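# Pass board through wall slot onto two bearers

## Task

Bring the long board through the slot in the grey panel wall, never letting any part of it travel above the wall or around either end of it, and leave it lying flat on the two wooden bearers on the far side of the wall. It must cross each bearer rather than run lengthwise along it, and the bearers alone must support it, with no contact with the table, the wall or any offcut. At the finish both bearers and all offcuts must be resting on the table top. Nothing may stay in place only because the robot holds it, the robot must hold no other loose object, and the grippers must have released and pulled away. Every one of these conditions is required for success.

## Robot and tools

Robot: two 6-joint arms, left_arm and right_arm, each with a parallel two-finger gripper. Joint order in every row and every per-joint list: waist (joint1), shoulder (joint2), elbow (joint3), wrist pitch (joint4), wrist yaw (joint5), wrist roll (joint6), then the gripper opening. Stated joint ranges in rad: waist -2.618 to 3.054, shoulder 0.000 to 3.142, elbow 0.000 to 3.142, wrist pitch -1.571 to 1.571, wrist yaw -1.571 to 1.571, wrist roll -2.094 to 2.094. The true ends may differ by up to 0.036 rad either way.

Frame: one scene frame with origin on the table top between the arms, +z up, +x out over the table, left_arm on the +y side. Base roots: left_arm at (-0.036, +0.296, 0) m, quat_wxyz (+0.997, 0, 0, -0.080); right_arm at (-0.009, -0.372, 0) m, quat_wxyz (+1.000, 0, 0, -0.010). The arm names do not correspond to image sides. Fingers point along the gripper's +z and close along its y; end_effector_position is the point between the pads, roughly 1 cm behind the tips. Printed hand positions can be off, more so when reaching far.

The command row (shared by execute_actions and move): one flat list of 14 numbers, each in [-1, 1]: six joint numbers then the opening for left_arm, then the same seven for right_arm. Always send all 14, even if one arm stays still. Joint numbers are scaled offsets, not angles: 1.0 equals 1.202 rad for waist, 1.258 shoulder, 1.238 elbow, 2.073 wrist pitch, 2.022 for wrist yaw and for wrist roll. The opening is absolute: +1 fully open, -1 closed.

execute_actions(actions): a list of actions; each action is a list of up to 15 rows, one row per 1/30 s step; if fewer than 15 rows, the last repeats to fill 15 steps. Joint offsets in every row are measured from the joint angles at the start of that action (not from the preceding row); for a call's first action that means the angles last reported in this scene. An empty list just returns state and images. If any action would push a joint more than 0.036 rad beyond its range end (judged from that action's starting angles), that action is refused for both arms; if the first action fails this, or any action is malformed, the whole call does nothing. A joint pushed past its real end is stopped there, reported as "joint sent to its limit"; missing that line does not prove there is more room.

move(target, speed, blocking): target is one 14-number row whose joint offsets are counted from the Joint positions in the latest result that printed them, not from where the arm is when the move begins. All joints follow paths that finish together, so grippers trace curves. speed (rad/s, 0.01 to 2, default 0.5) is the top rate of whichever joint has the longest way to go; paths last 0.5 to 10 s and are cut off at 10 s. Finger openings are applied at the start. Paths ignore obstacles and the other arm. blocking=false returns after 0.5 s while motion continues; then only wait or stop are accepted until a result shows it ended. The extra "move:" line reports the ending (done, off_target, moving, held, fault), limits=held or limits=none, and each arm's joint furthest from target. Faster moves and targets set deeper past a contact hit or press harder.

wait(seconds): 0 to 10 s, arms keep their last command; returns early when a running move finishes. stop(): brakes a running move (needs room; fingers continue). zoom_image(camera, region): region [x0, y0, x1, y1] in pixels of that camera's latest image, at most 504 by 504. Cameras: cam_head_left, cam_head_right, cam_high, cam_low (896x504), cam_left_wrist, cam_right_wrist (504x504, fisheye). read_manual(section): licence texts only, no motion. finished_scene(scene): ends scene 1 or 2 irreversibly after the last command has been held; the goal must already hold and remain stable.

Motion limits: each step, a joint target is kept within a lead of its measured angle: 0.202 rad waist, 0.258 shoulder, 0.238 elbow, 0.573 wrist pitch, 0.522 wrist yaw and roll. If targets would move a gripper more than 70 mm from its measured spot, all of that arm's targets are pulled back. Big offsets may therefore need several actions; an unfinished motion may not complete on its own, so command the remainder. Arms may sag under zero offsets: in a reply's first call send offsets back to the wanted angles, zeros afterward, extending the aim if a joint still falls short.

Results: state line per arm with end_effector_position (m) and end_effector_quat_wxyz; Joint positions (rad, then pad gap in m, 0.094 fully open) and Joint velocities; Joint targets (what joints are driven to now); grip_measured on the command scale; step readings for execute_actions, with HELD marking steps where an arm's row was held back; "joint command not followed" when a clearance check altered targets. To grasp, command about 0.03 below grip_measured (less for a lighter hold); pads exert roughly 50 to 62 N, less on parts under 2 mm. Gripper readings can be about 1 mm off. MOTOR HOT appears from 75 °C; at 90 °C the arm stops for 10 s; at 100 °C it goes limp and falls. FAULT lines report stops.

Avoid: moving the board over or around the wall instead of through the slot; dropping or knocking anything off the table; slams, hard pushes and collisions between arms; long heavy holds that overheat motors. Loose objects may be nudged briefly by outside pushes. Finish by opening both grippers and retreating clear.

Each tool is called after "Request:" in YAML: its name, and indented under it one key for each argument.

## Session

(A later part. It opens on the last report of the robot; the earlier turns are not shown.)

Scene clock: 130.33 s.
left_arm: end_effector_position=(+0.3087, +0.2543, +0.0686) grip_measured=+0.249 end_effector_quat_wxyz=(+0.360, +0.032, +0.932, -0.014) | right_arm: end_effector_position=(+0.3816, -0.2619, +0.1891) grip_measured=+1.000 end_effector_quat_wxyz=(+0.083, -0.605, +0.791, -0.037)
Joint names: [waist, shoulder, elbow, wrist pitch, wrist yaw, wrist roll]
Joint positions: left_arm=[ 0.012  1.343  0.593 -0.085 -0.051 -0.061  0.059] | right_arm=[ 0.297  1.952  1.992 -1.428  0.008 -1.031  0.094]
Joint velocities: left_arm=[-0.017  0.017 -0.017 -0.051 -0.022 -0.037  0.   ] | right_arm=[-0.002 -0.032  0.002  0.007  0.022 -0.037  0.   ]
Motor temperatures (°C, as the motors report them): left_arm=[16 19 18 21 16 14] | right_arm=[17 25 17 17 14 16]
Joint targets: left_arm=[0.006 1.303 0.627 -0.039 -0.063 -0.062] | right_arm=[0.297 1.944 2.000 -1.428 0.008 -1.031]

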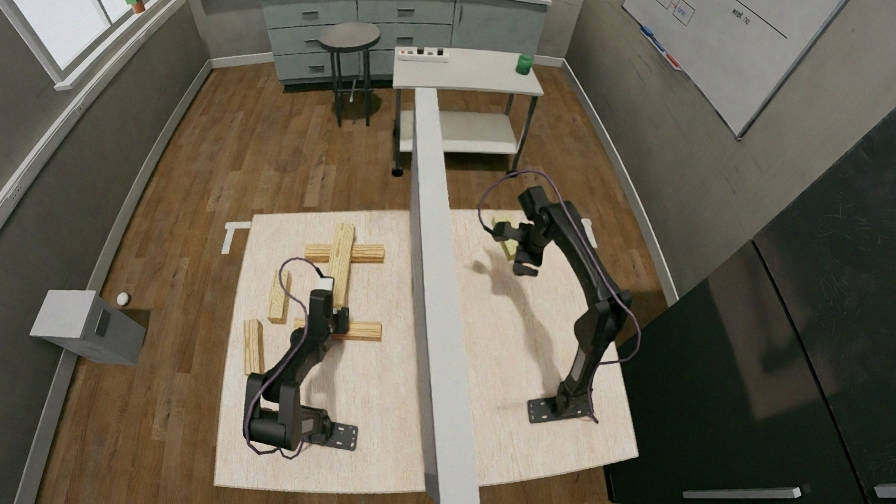

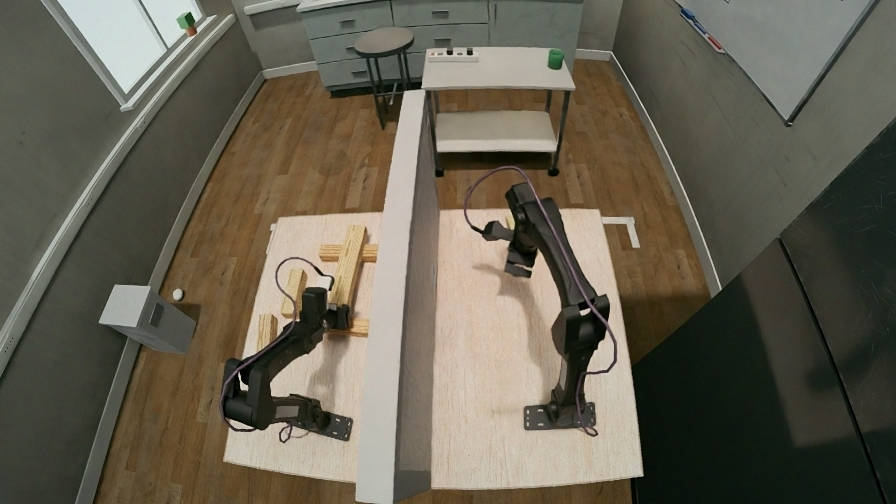

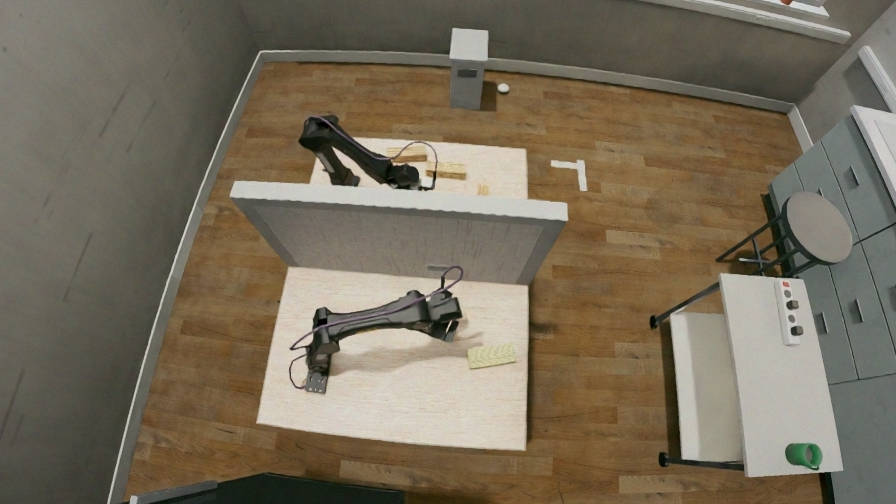

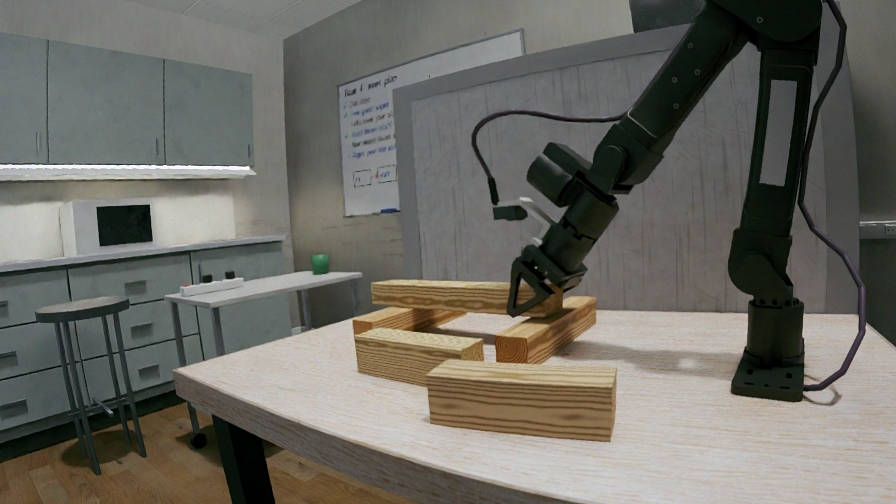

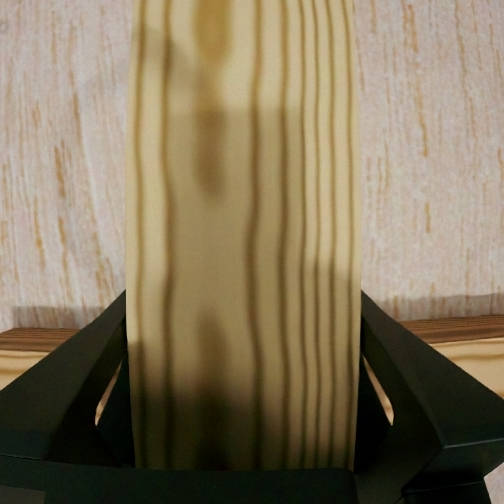

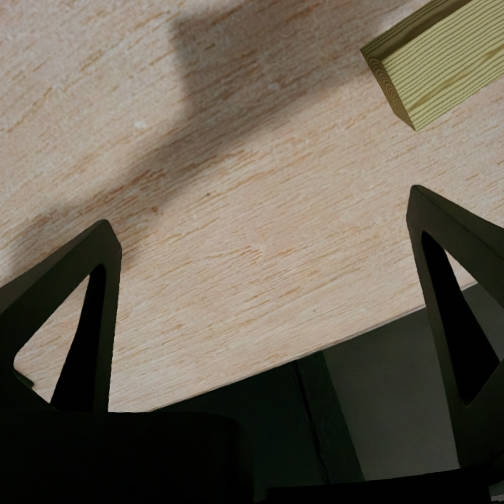

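Request:
execute_actions:
  actions:
    - [[0,-0.008,0.016,0.0048,0,0,1,0,-0.0064,0.0065,0,0,0,1],[0,-0.008,0.016,0.0048,0,0,1,0,-0.0064,0.0065,0,0,0,1],[0,-0.008,0.016,0.0048,0,0,1,0,-0.0064,0.0065,0,0,0,1],[0,0.0016,0.0292,0.0048,0,0,1,0,-0.0064,0.0065,0,0,0,1],[0,0.0056,0.0434,-0.0083,0,0,1,0,-0.0064,0.0065,0,0,0,1],[0,0.0105,0.0620,-0.0327,0,0,1,0,-0.0064,0.0065,0,0,0,1],[0,0.0158,0.0834,-0.0588,0,0,1,0,-0.0064,0.0065,0,0,0,1],[0,0.0209,0.1053,-0.0841,0,0,1,0,-0.0064,0.0065,0,0,0,1],[0,0.0254,0.1257,-0.1061,0,0,1,0,-0.0064,0.0065,0,0,0,1],[0,0.0288,0.1424,-0.1226,0,0,1,0,-0.0064,0.0065,0,0,0,1],[0,0.0308,0.1540,-0.1321,0,0,1,0,-0.0064,0.0065,0,0,0,1],[0,0.0311,0.1593,-0.1335,0,0,1,0,-0.0064,0.0065,0,0,0,1],[0,0.0298,0.1577,-0.1269,0,0,1,0,-0.0064,0.0065,0,0,0,1],[0,0.0254,0.1502,-0.1127,0,0,1,0,-0.0064,0.0065,0,0,0,1],[0,0.0254,0.1502,-0.1032,0,0,1,0,-0.0064,0.0065,0,0,0,1]]

Request:
wait:
  seconds: 0.3

Scene clock: 134.80 s.
left_arm: end_effector_position=(+0.3230, +0.2522, +0.0973) grip_measured=+1.000 end_effector_quat_wxyz=(+0.343, +0.032, +0.939, -0.012) | right_arm: end_effector_position=(+0.3816, -0.2619, +0.1891) grip_measured=+1.000 end_effector_quat_wxyz=(+0.083, -0.605, +0.791, -0.037)
Joint names: [waist, shoulder, elbow, wrist pitch, wrist yaw, wrist roll]
Joint positions: left_arm=[ 0.012  1.365  0.761 -0.268 -0.051 -0.061  0.094] | right_arm=[ 0.297  1.952  1.992 -1.428  0.008 -1.031  0.094]
Joint velocities: left_arm=[ 0.002 -0.017 -0.012 -0.081 -0.051 -0.022  0.   ] | right_arm=[ 0.017 -0.012 -0.002 -0.081 -0.066 -0.081  0.   ]
Motor temperatures (°C, as the motors report them): left_arm=[16 19 18 21 16 14] | right_arm=[17 25 17 17 14 16]
Joint targets: left_arm=[0.012 1.375 0.779 -0.299 -0.051 -0.061] | right_arm=[0.297 1.944 2.000 -1.428 0.008 -1.031]
Step readings (joint positions):
0: left_arm=[0.012 1.343 0.593 -0.085 -0.051 -0.061] | right_arm=[0.297 1.952 1.992 -1.428 0.008 -1.031]
1: left_arm=[0.012 1.343 0.593 -0.086 -0.051 -0.061] | right_arm=[0.297 1.952 1.992 -1.428 0.008 -1.031]
2: left_arm=[0.012 1.343 0.593 -0.084 -0.051 -0.061] | right_arm=[0.297 1.952 1.992 -1.428 0.008 -1.031]
4: left_arm=[0.012 1.343 0.593 -0.083 -0.051 -0.061] | right_arm=[0.297 1.952 1.992 -1.428 0.008 -1.031]
8: left_arm=[0.012 1.347 0.643 -0.150 -0.051 -0.061] | right_arm=[0.297 1.952 1.992 -1.428 0.008 -1.031]
15: Joint positions above

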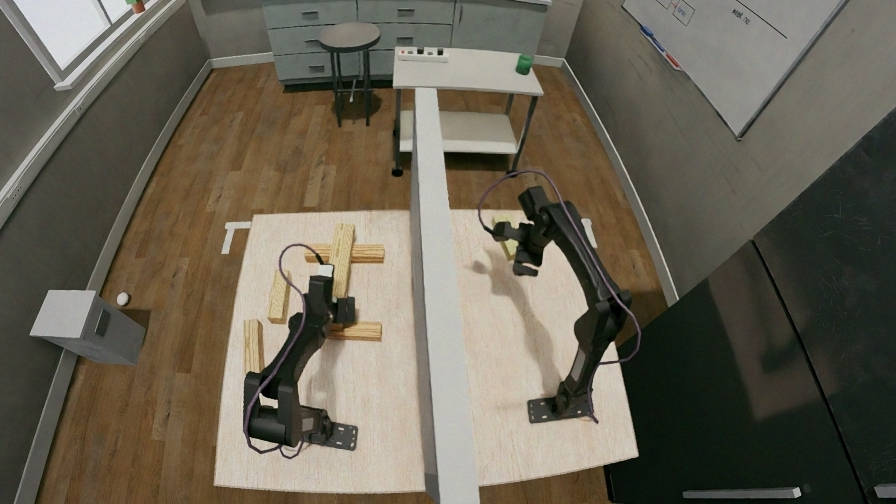

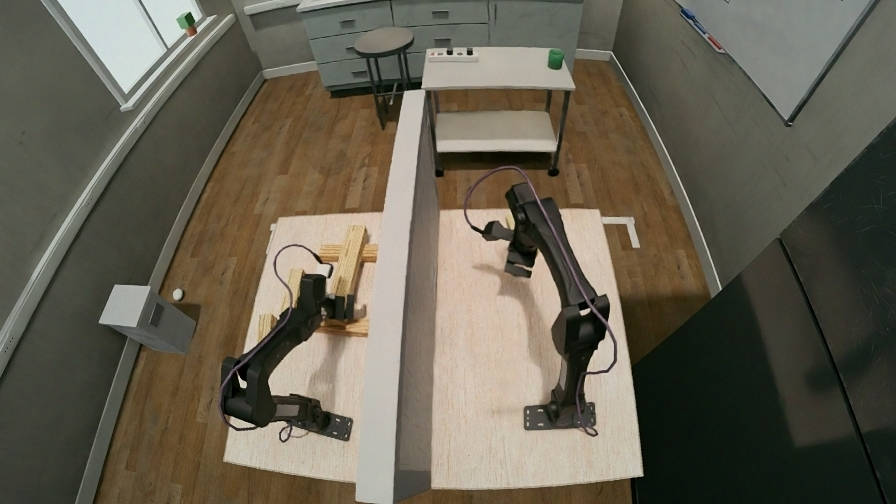

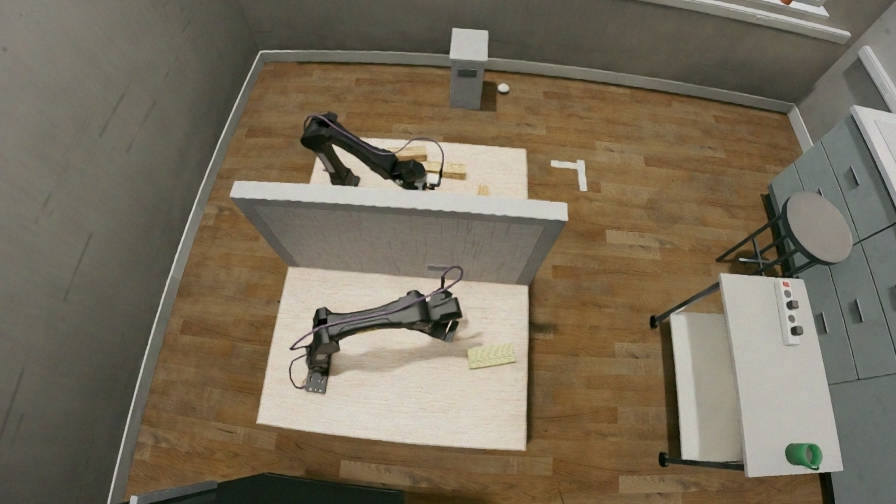

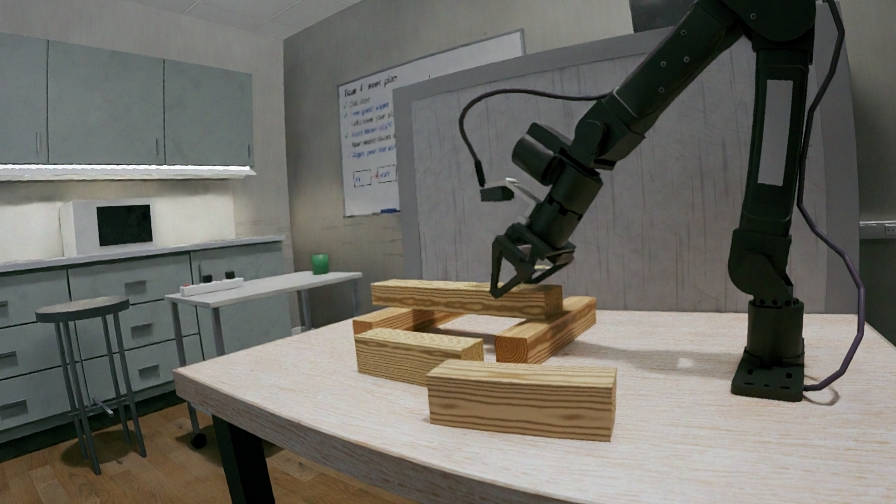

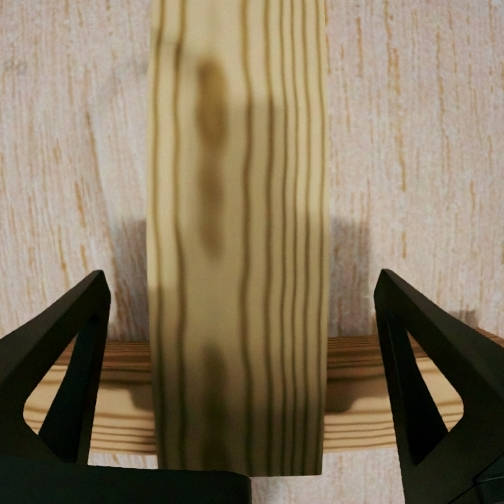

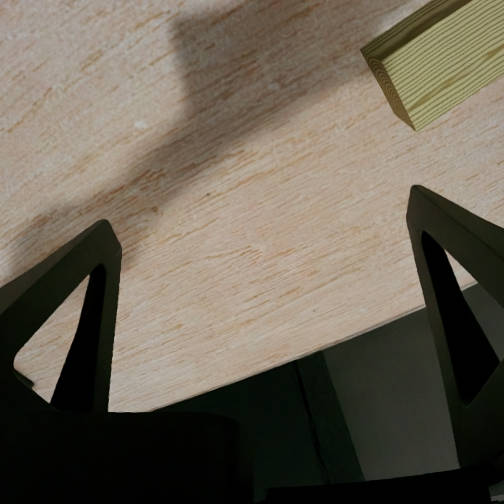

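Scene clock: 135.10 s.
left_arm: end_effector_position=(+0.3199, +0.2527, +0.0947) grip_measured=+1.000 end_effector_quat_wxyz=(+0.335, +0.033, +0.941, -0.011) | right_arm: end_effector_position=(+0.3816, -0.2619, +0.1891) grip_measured=+1.000 end_effector_quat_wxyz=(+0.083, -0.605, +0.791, -0.037)
Joint names: [waist, shoulder, elbow, wrist pitch, wrist yaw, wrist roll]
Joint positions: left_arm=[ 0.012  1.365  0.761 -0.284 -0.051 -0.061  0.094] | right_arm=[ 0.297  1.952  1.992 -1.428  0.008 -1.031  0.094]
Joint velocities: left_arm=[ 0.002 -0.007 -0.002 -0.037 -0.037 -0.095  0.   ] | right_arm=[-0.002 -0.007 -0.002 -0.022 -0.007 -0.007  0.   ]
Motor temperatures (°C, as the motors report them): left_arm=[16 19 18 21 16 14] | right_arm=[17 25 17 17 14 16]
Joint targets: left_arm=[0.012 1.375 0.779 -0.299 -0.051 -0.061] | right_arm=[0.297 1.944 2.000 -1.428 0.008 -1.031]
wait: 0.30 s; no rest

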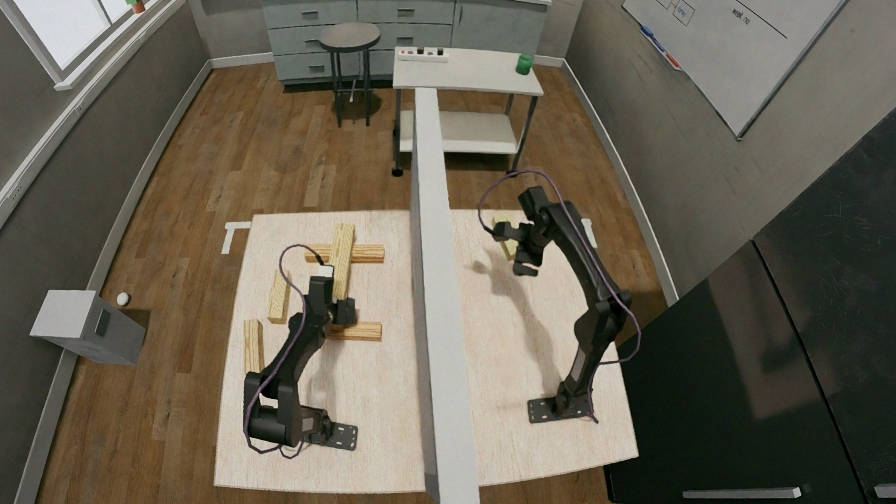

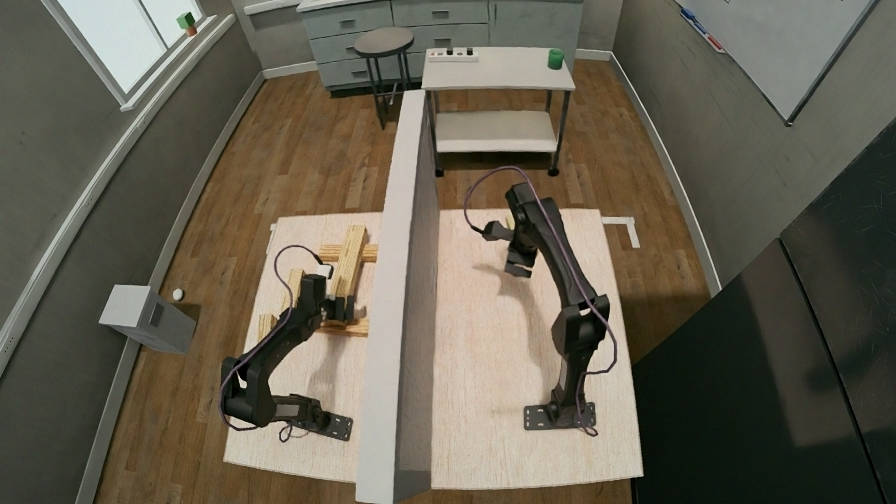

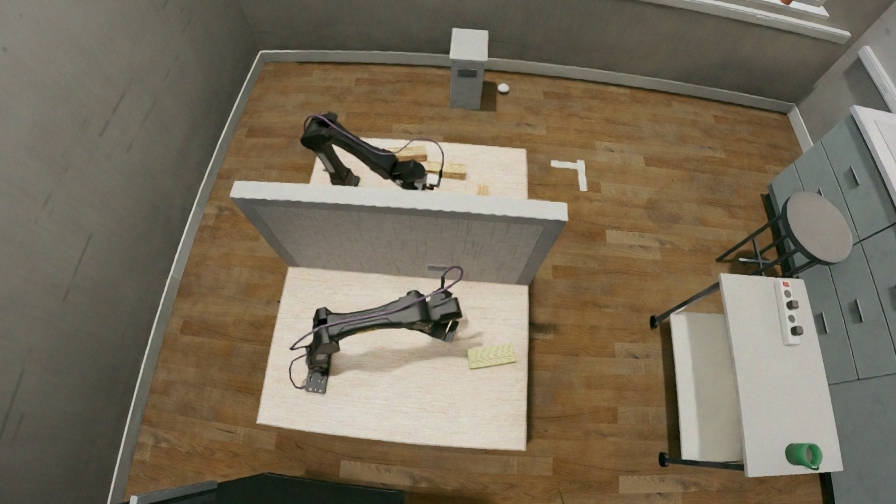

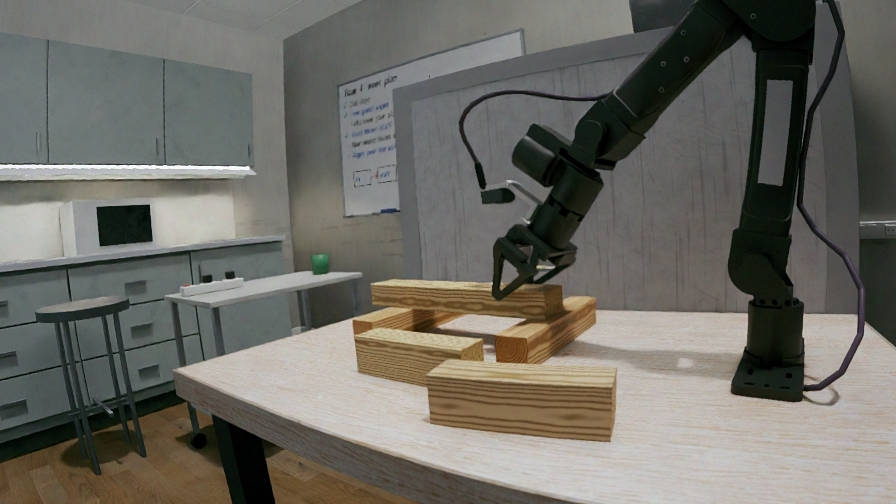

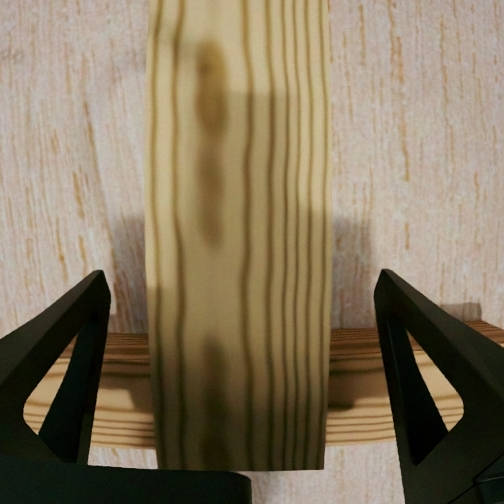

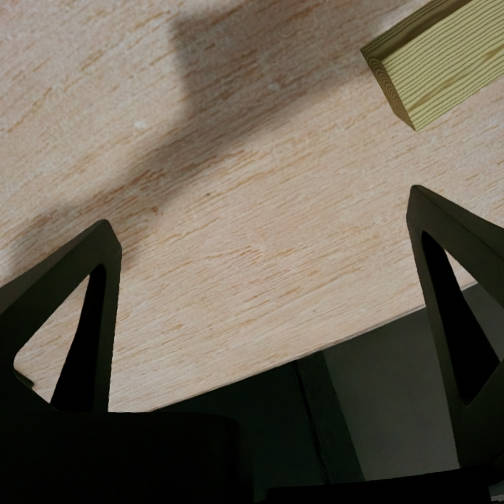

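Request:
zoom_image:
  camera: "cam_low"
  region: [470, 260, 630, 370]

Request:
zoom_image:
  camera: "cam_head_right"
  region: [270, 210, 400, 350]

Region (470, 260, 630, 370) of cam_low's 896x504 image, scaled by 3.150, with more detail than that image has; it fills the top 346 rows of this view, and the rest is white.

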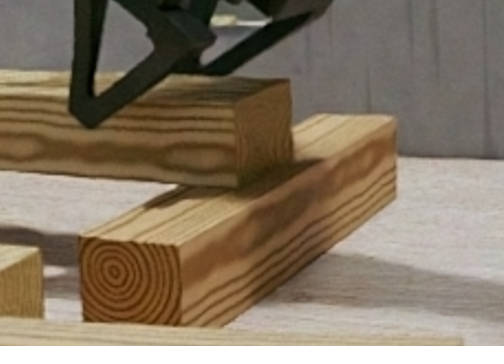

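Region (270, 210, 400, 350) of cam_head_right's 896x504 image, scaled by 3.600, with more detail than that image has; it fills the left 468 columns of this view, and the rest is white.

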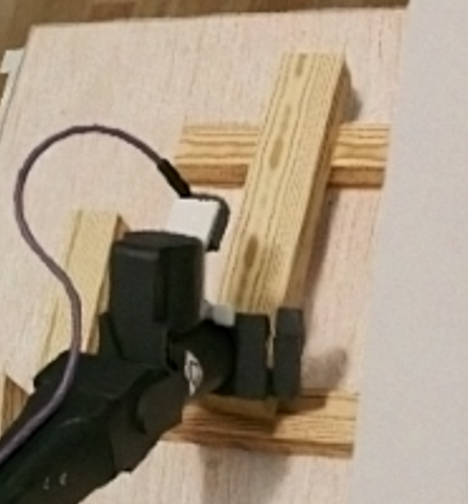

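Request:
execute_actions:
  actions:
    - [[0.005,0.0162,0.0254,-0.0139,0,0,1,0,-0.0064,0.0065,0,0,0,1],[0.008,0.0407,0.0477,-0.0324,0,0,1,0,-0.0064,0.0065,0,0,0,1],[0.011,0.0712,0.0781,-0.0530,0,0,1,0,-0.0064,0.0065,0,0,0,1],[0.014,0.1058,0.1148,-0.0743,0,0,1,0,-0.0064,0.0065,0,0,0,1],[0.017,0.1427,0.1557,-0.0953,0,0,1,0,-0.0064,0.0065,0,0,0,1],[0.020,0.1799,0.1985,-0.1146,0,0,1,0,-0.0064,0.0065,0,0,0,1],[0.022,0.2154,0.2407,-0.1312,0,0,1,0,-0.0064,0.0065,0,0,0,1],[0.024,0.2473,0.2797,-0.1441,0,0,1,0,-0.0064,0.0065,0,0,0,1],[0.025,0.2739,0.3134,-0.1525,0,0,1,0,-0.0064,0.0065,0,0,0,1],[0.025,0.2940,0.3398,-0.1559,0,0,1,0,-0.0064,0.0065,0,0,0,1],[0.024,0.3064,0.3573,-0.1542,0,0,1,0,-0.0064,0.0065,0,0,0,1],[0.022,0.3105,0.3649,-0.1475,0,0,1,0,-0.0064,0.0065,0,0,0,1],[0.020,0.3063,0.3622,-0.1360,0,0,1,0,-0.0064,0.0065,0,0,0,1],[0.017,0.3013,0.3554,-0.1288,0,0,1,0,-0.0064,0.0065,0,0,0,1],[0.017,0.3013,0.3554,-0.1288,0,0,1,0,-0.0064,0.0065,0,0,0,1]]

Request:
wait:
  seconds: 0.3

Scene clock: 138.83 s.
left_arm: end_effector_position=(+0.3792, +0.2533, +0.0749) grip_measured=+1.000 end_effector_quat_wxyz=(+0.235, +0.026, +0.972, +0.003) | right_arm: end_effector_position=(+0.3816, -0.2619, +0.1891) grip_measured=+1.000 end_effector_quat_wxyz=(+0.083, -0.605, +0.791, -0.037)
Joint names: [waist, shoulder, elbow, wrist pitch, wrist yaw, wrist roll]
Joint positions: left_arm=[ 0.034  1.747  1.174 -0.527 -0.051 -0.061  0.094] | right_arm=[ 0.297  1.952  1.992 -1.428  0.008 -1.031  0.094]
Joint velocities: left_arm=[ 0.007  0.002  0.002 -0.066  0.081  0.066  0.   ] | right_arm=[ 0.022 -0.017  0.007  0.022  0.007 -0.022  0.   ]
Motor temperatures (°C, as the motors report them): left_arm=[16 19 18 21 16 14] | right_arm=[17 25 17 17 14 16]
Joint targets: left_arm=[0.032 1.744 1.201 -0.551 -0.051 -0.061] | right_arm=[0.297 1.944 2.000 -1.428 0.008 -1.031]
Step readings (joint positions):
0: left_arm=[0.012 1.365 0.761 -0.286 -0.051 -0.061] | right_arm=[0.297 1.952 1.992 -1.428 0.008 -1.031]
1: left_arm=[0.012 1.365 0.761 -0.287 -0.051 -0.061] | right_arm=[0.297 1.952 1.992 -1.428 0.008 -1.031]
2: left_arm=[0.012 1.370 0.767 -0.298 -0.051 -0.061] | right_arm=[0.297 1.952 1.992 -1.428 0.008 -1.031]
4: left_arm=[0.014 1.413 0.811 -0.344 -0.051 -0.061] | right_arm=[0.297 1.952 1.992 -1.428 0.008 -1.031]
8: left_arm=[0.027 1.592 0.996 -0.461 -0.051 -0.061] | right_arm=[0.297 1.952 1.992 -1.428 0.008 -1.031]
15: Joint positions above

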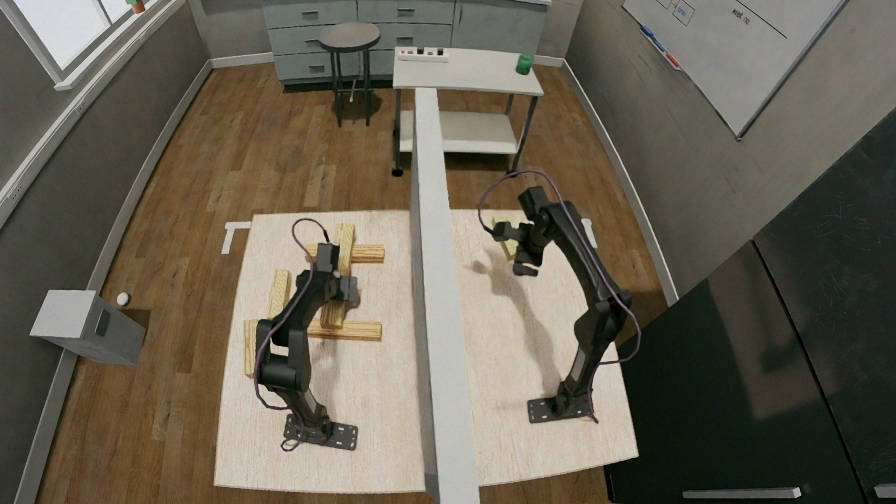

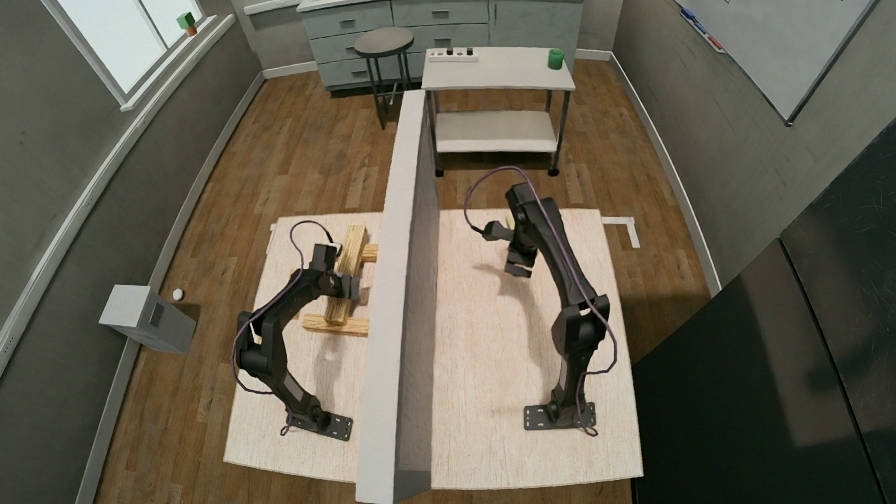

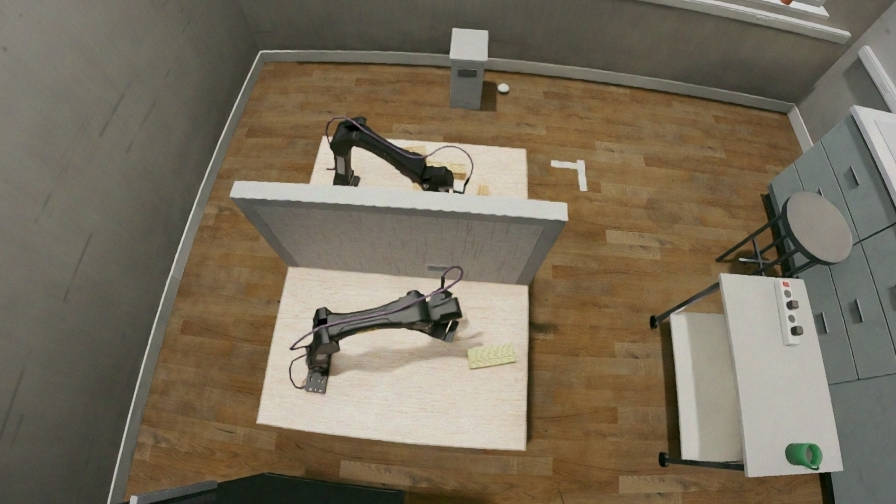

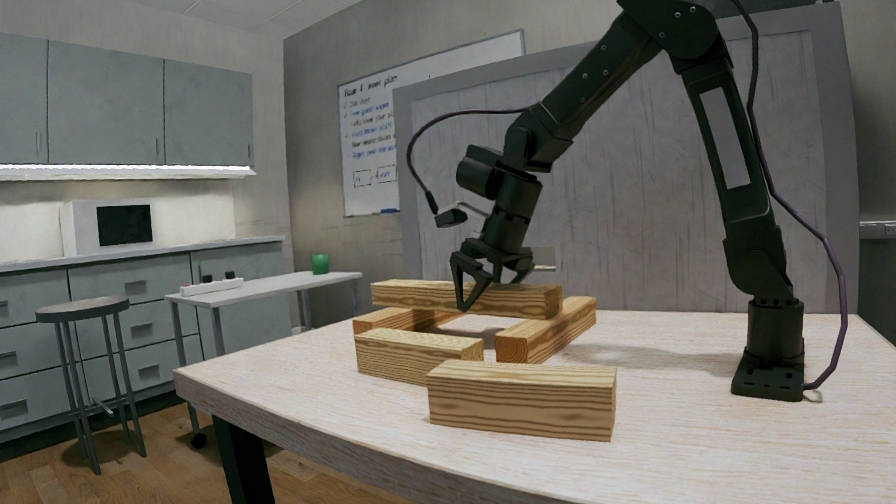

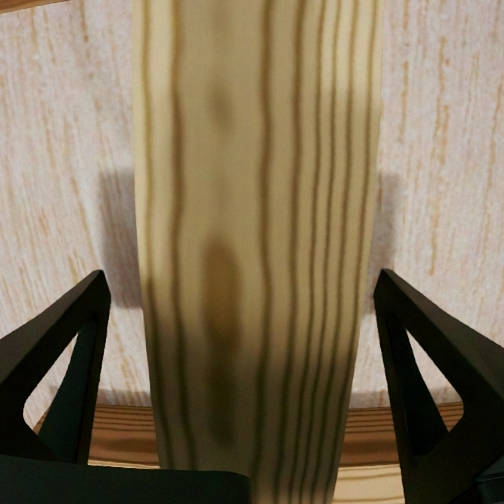

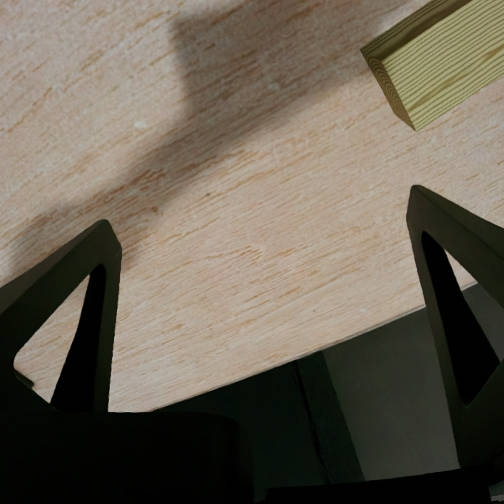

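Scene clock: 139.13 s.
left_arm: end_effector_position=(+0.3767, +0.2536, +0.0736) grip_measured=+1.000 end_effector_quat_wxyz=(+0.229, +0.026, +0.973, +0.003) | right_arm: end_effector_position=(+0.3816, -0.2619, +0.1891) grip_measured=+1.000 end_effector_quat_wxyz=(+0.083, -0.605, +0.791, -0.037)
Joint names: [waist, shoulder, elbow, wrist pitch, wrist yaw, wrist roll]
Joint positions: left_arm=[ 0.034  1.747  1.174 -0.538 -0.051 -0.061  0.094] | right_arm=[ 0.297  1.952  1.992 -1.428  0.008 -1.031  0.094]
Joint velocities: left_arm=[-0.012 -0.012 -0.007 -0.051  0.007  0.022  0.   ] | right_arm=[-0.002  0.002 -0.022  0.007 -0.066 -0.037  0.   ]
Motor temperatures (°C, as the motors report them): left_arm=[16 19 18 21 16 14] | right_arm=[17 25 17 17 14 16]
Joint targets: left_arm=[0.032 1.744 1.201 -0.551 -0.051 -0.061] | right_arm=[0.297 1.944 2.000 -1.428 0.008 -1.031]
wait: 0.30 s; no rest

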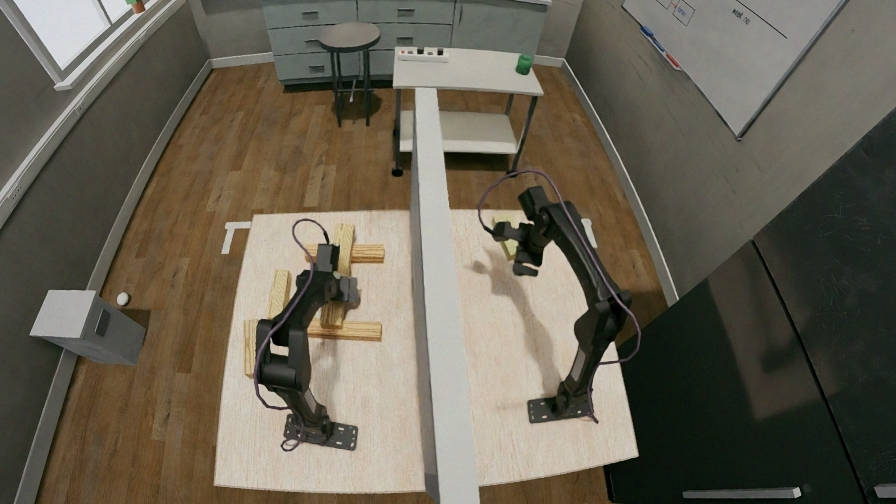

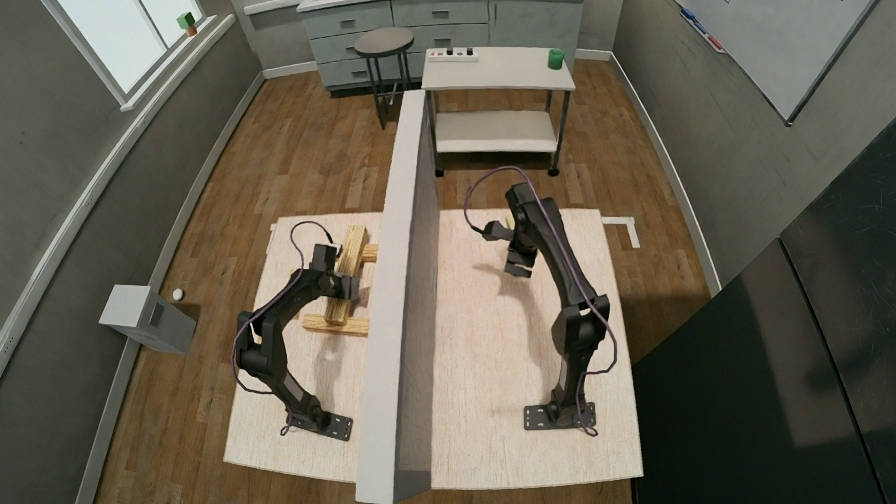

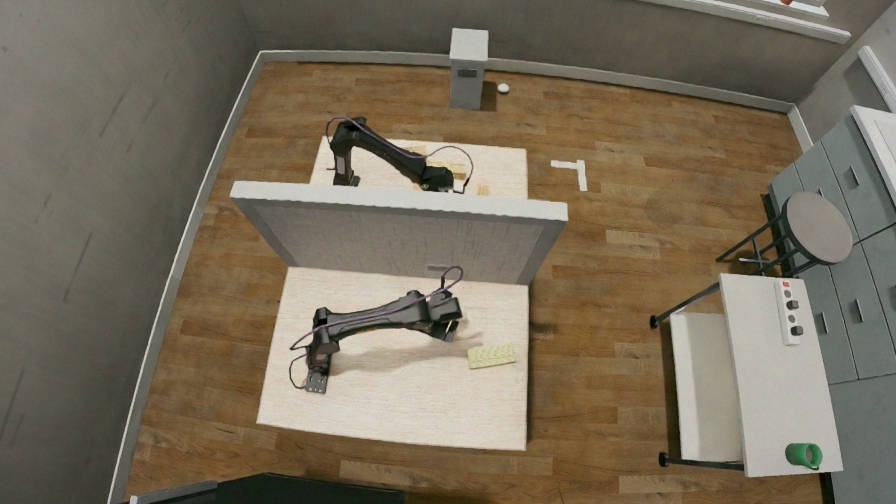

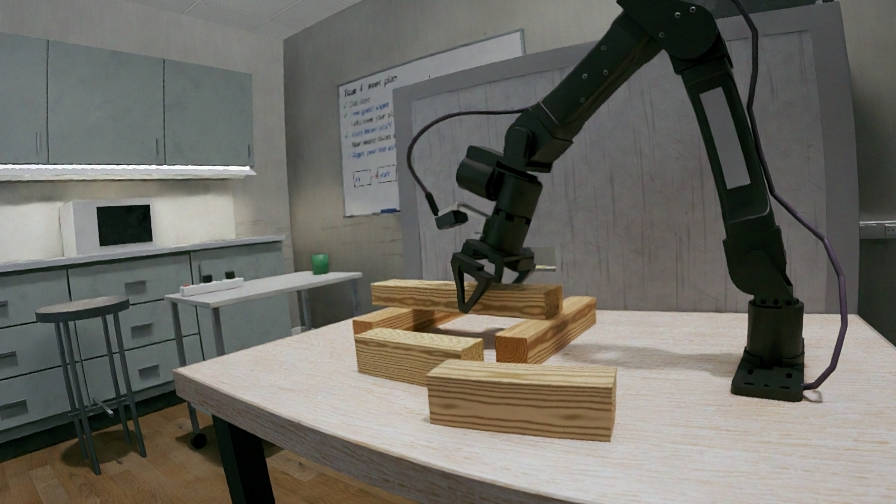

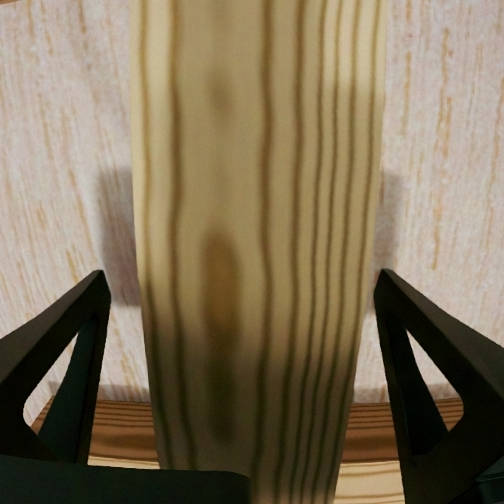

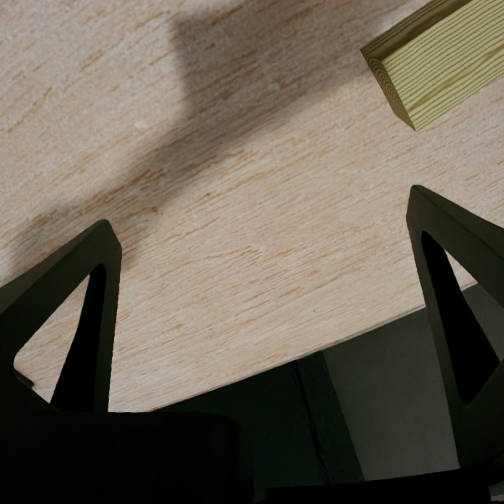

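Request:
execute_actions:
  actions:
    - [[-0.015,-0.0024,0.016,-0.001,0,0,0.7,0,-0.0064,0.0065,0,0,0,1],[-0.015,-0.0024,0.016,-0.001,0,0,0.5,0,-0.0064,0.0065,0,0,0,1],[-0.015,-0.0024,0.016,-0.001,0,0,0.4,0,-0.0064,0.0065,0,0,0,1],[-0.015,-0.0024,0.016,-0.001,0,0,0.33,0,-0.0064,0.0065,0,0,0,1],[-0.015,-0.0024,0.016,-0.001,0,0,0.28,0,-0.0064,0.0065,0,0,0,1],[-0.015,-0.0024,0.016,-0.001,0,0,0.24,0,-0.0064,0.0065,0,0,0,1],[-0.012,-0.0024,0.016,-0.001,0,0,0.2,0,-0.0064,0.0065,0,0,0,1],[-0.009,-0.0024,0.016,-0.001,0,0,0.15,0,-0.0064,0.0065,0,0,0,1],[-0.0067,-0.0024,0.016,-0.001,0,0,0.1,0,-0.0064,0.0065,0,0,0,1],[-0.0067,-0.005,0.018,0.003,0,0,0.05,0,-0.0064,0.0065,0,0,0,1],[-0.0067,-0.008,0.02,0.007,0,0,0,0,-0.0064,0.0065,0,0,0,1],[-0.0067,-0.011,0.022,0.011,0,0,0,0,-0.0064,0.0065,0,0,0,1],[-0.0067,-0.014,0.024,0.014,0,0,0,0,-0.0064,0.0065,0,0,0,1],[-0.0067,-0.016,0.024,0.014,0,0,0,0,-0.0064,0.0065,0,0,0,1],[-0.0067,-0.016,0.024,0.014,0,0,0,0,-0.0064,0.0065,0,0,0,1]]

Scene clock: 140.83 s.
left_arm: end_effector_position=(+0.3761, +0.2496, +0.0735) grip_measured=+0.256 end_effector_quat_wxyz=(+0.229, +0.030, +0.973, +0.002) | right_arm: end_effector_position=(+0.3816, -0.2619, +0.1891) grip_measured=+1.000 end_effector_quat_wxyz=(+0.083, -0.605, +0.791, -0.037)
Joint names: [waist, shoulder, elbow, wrist pitch, wrist yaw, wrist roll]
Joint positions: left_arm=[ 0.024  1.747  1.174 -0.539 -0.051 -0.063  0.059] | right_arm=[ 0.297  1.952  1.992 -1.428  0.008 -1.031  0.094]
Joint velocities: left_arm=[ 0.012  0.022 -0.017 -0.007  0.007 -0.081 -0.001] | right_arm=[ 0.002  0.002  0.002  0.037  0.066 -0.022  0.   ]
Motor temperatures (°C, as the motors report them): left_arm=[16 19 18 21 16 14] | right_arm=[17 25 17 17 14 16]
Joint targets: left_arm=[0.026 1.727 1.204 -0.509 -0.051 -0.061] | right_arm=[0.297 1.944 2.000 -1.428 0.008 -1.031]
Step readings (joint positions):
0: left_arm=[0.034 1.747 1.174 -0.540 -0.051 -0.061] | right_arm=[0.297 1.952 1.992 -1.428 0.008 -1.031]
1: left_arm=[0.033 1.747 1.174 -0.540 -0.051 -0.061] | right_arm=[0.297 1.952 1.992 -1.428 0.008 -1.031]
2: left_arm=[0.032 1.747 1.174 -0.540 -0.051 -0.061] | right_arm=[0.297 1.952 1.992 -1.428 0.008 -1.031]
4: left_arm=[0.027 1.747 1.174 -0.540 -0.051 -0.061] | right_arm=[0.297 1.952 1.992 -1.428 0.008 -1.031]
8: left_arm=[0.024 1.747 1.174 -0.540 -0.051 -0.063] | right_arm=[0.297 1.952 1.992 -1.428 0.008 -1.031]
15: Joint positions above

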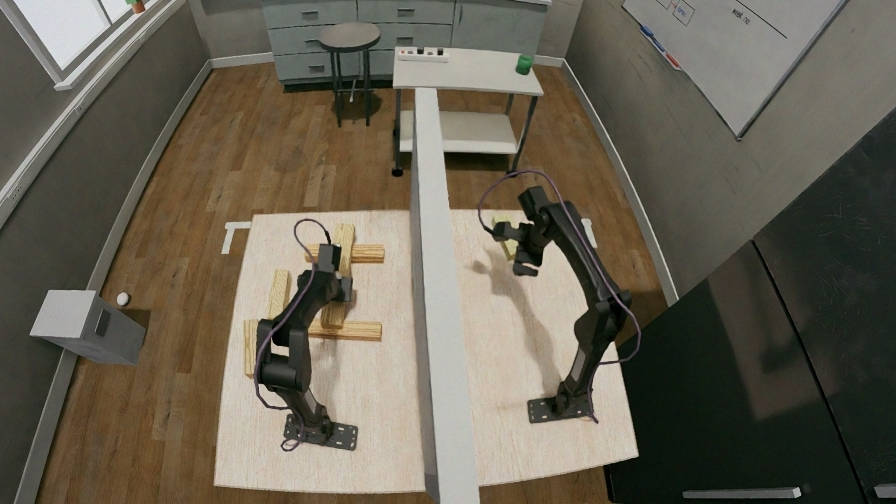

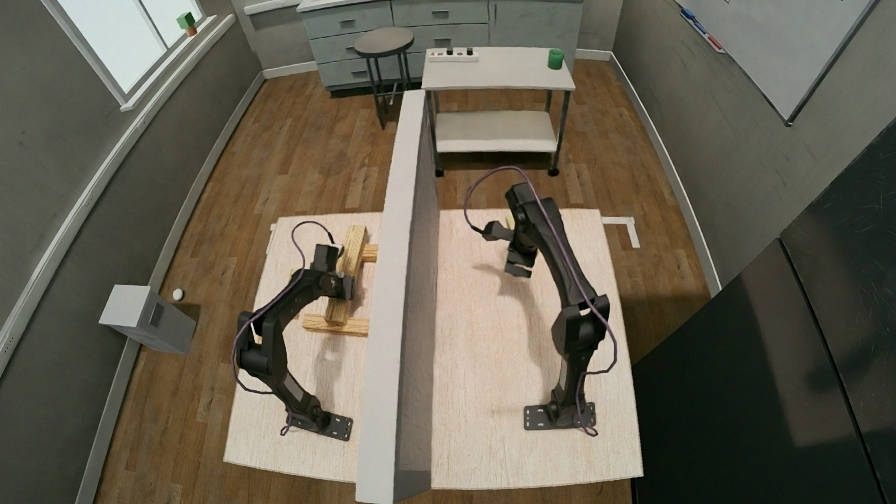

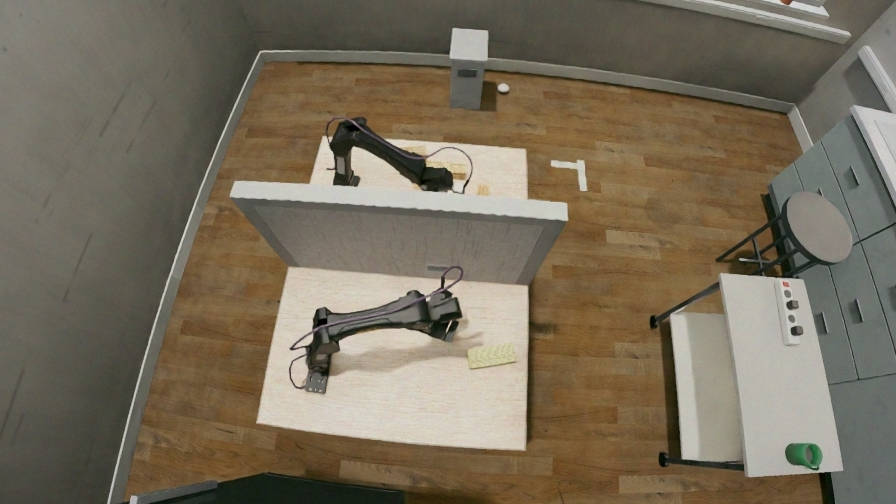

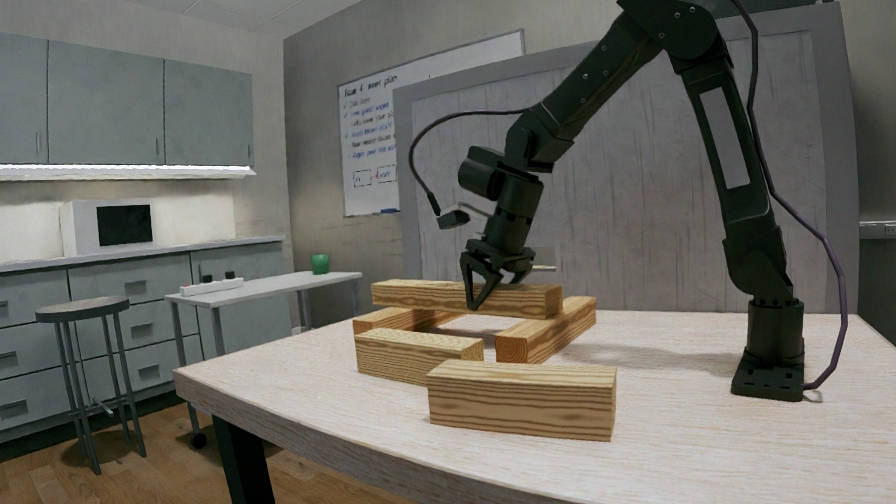

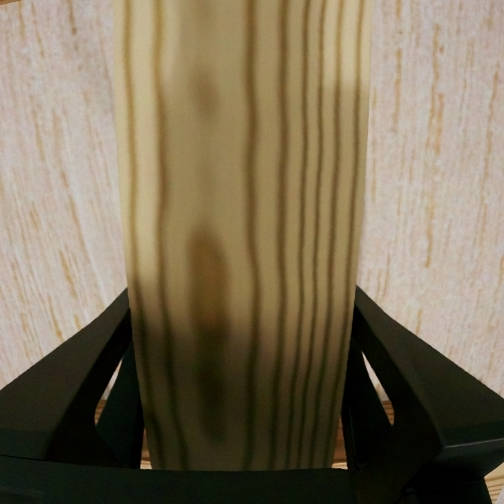

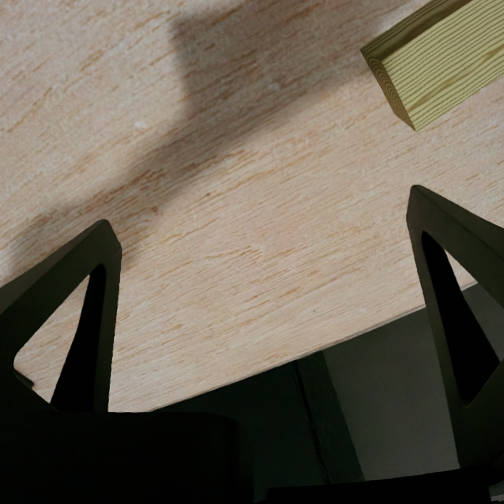

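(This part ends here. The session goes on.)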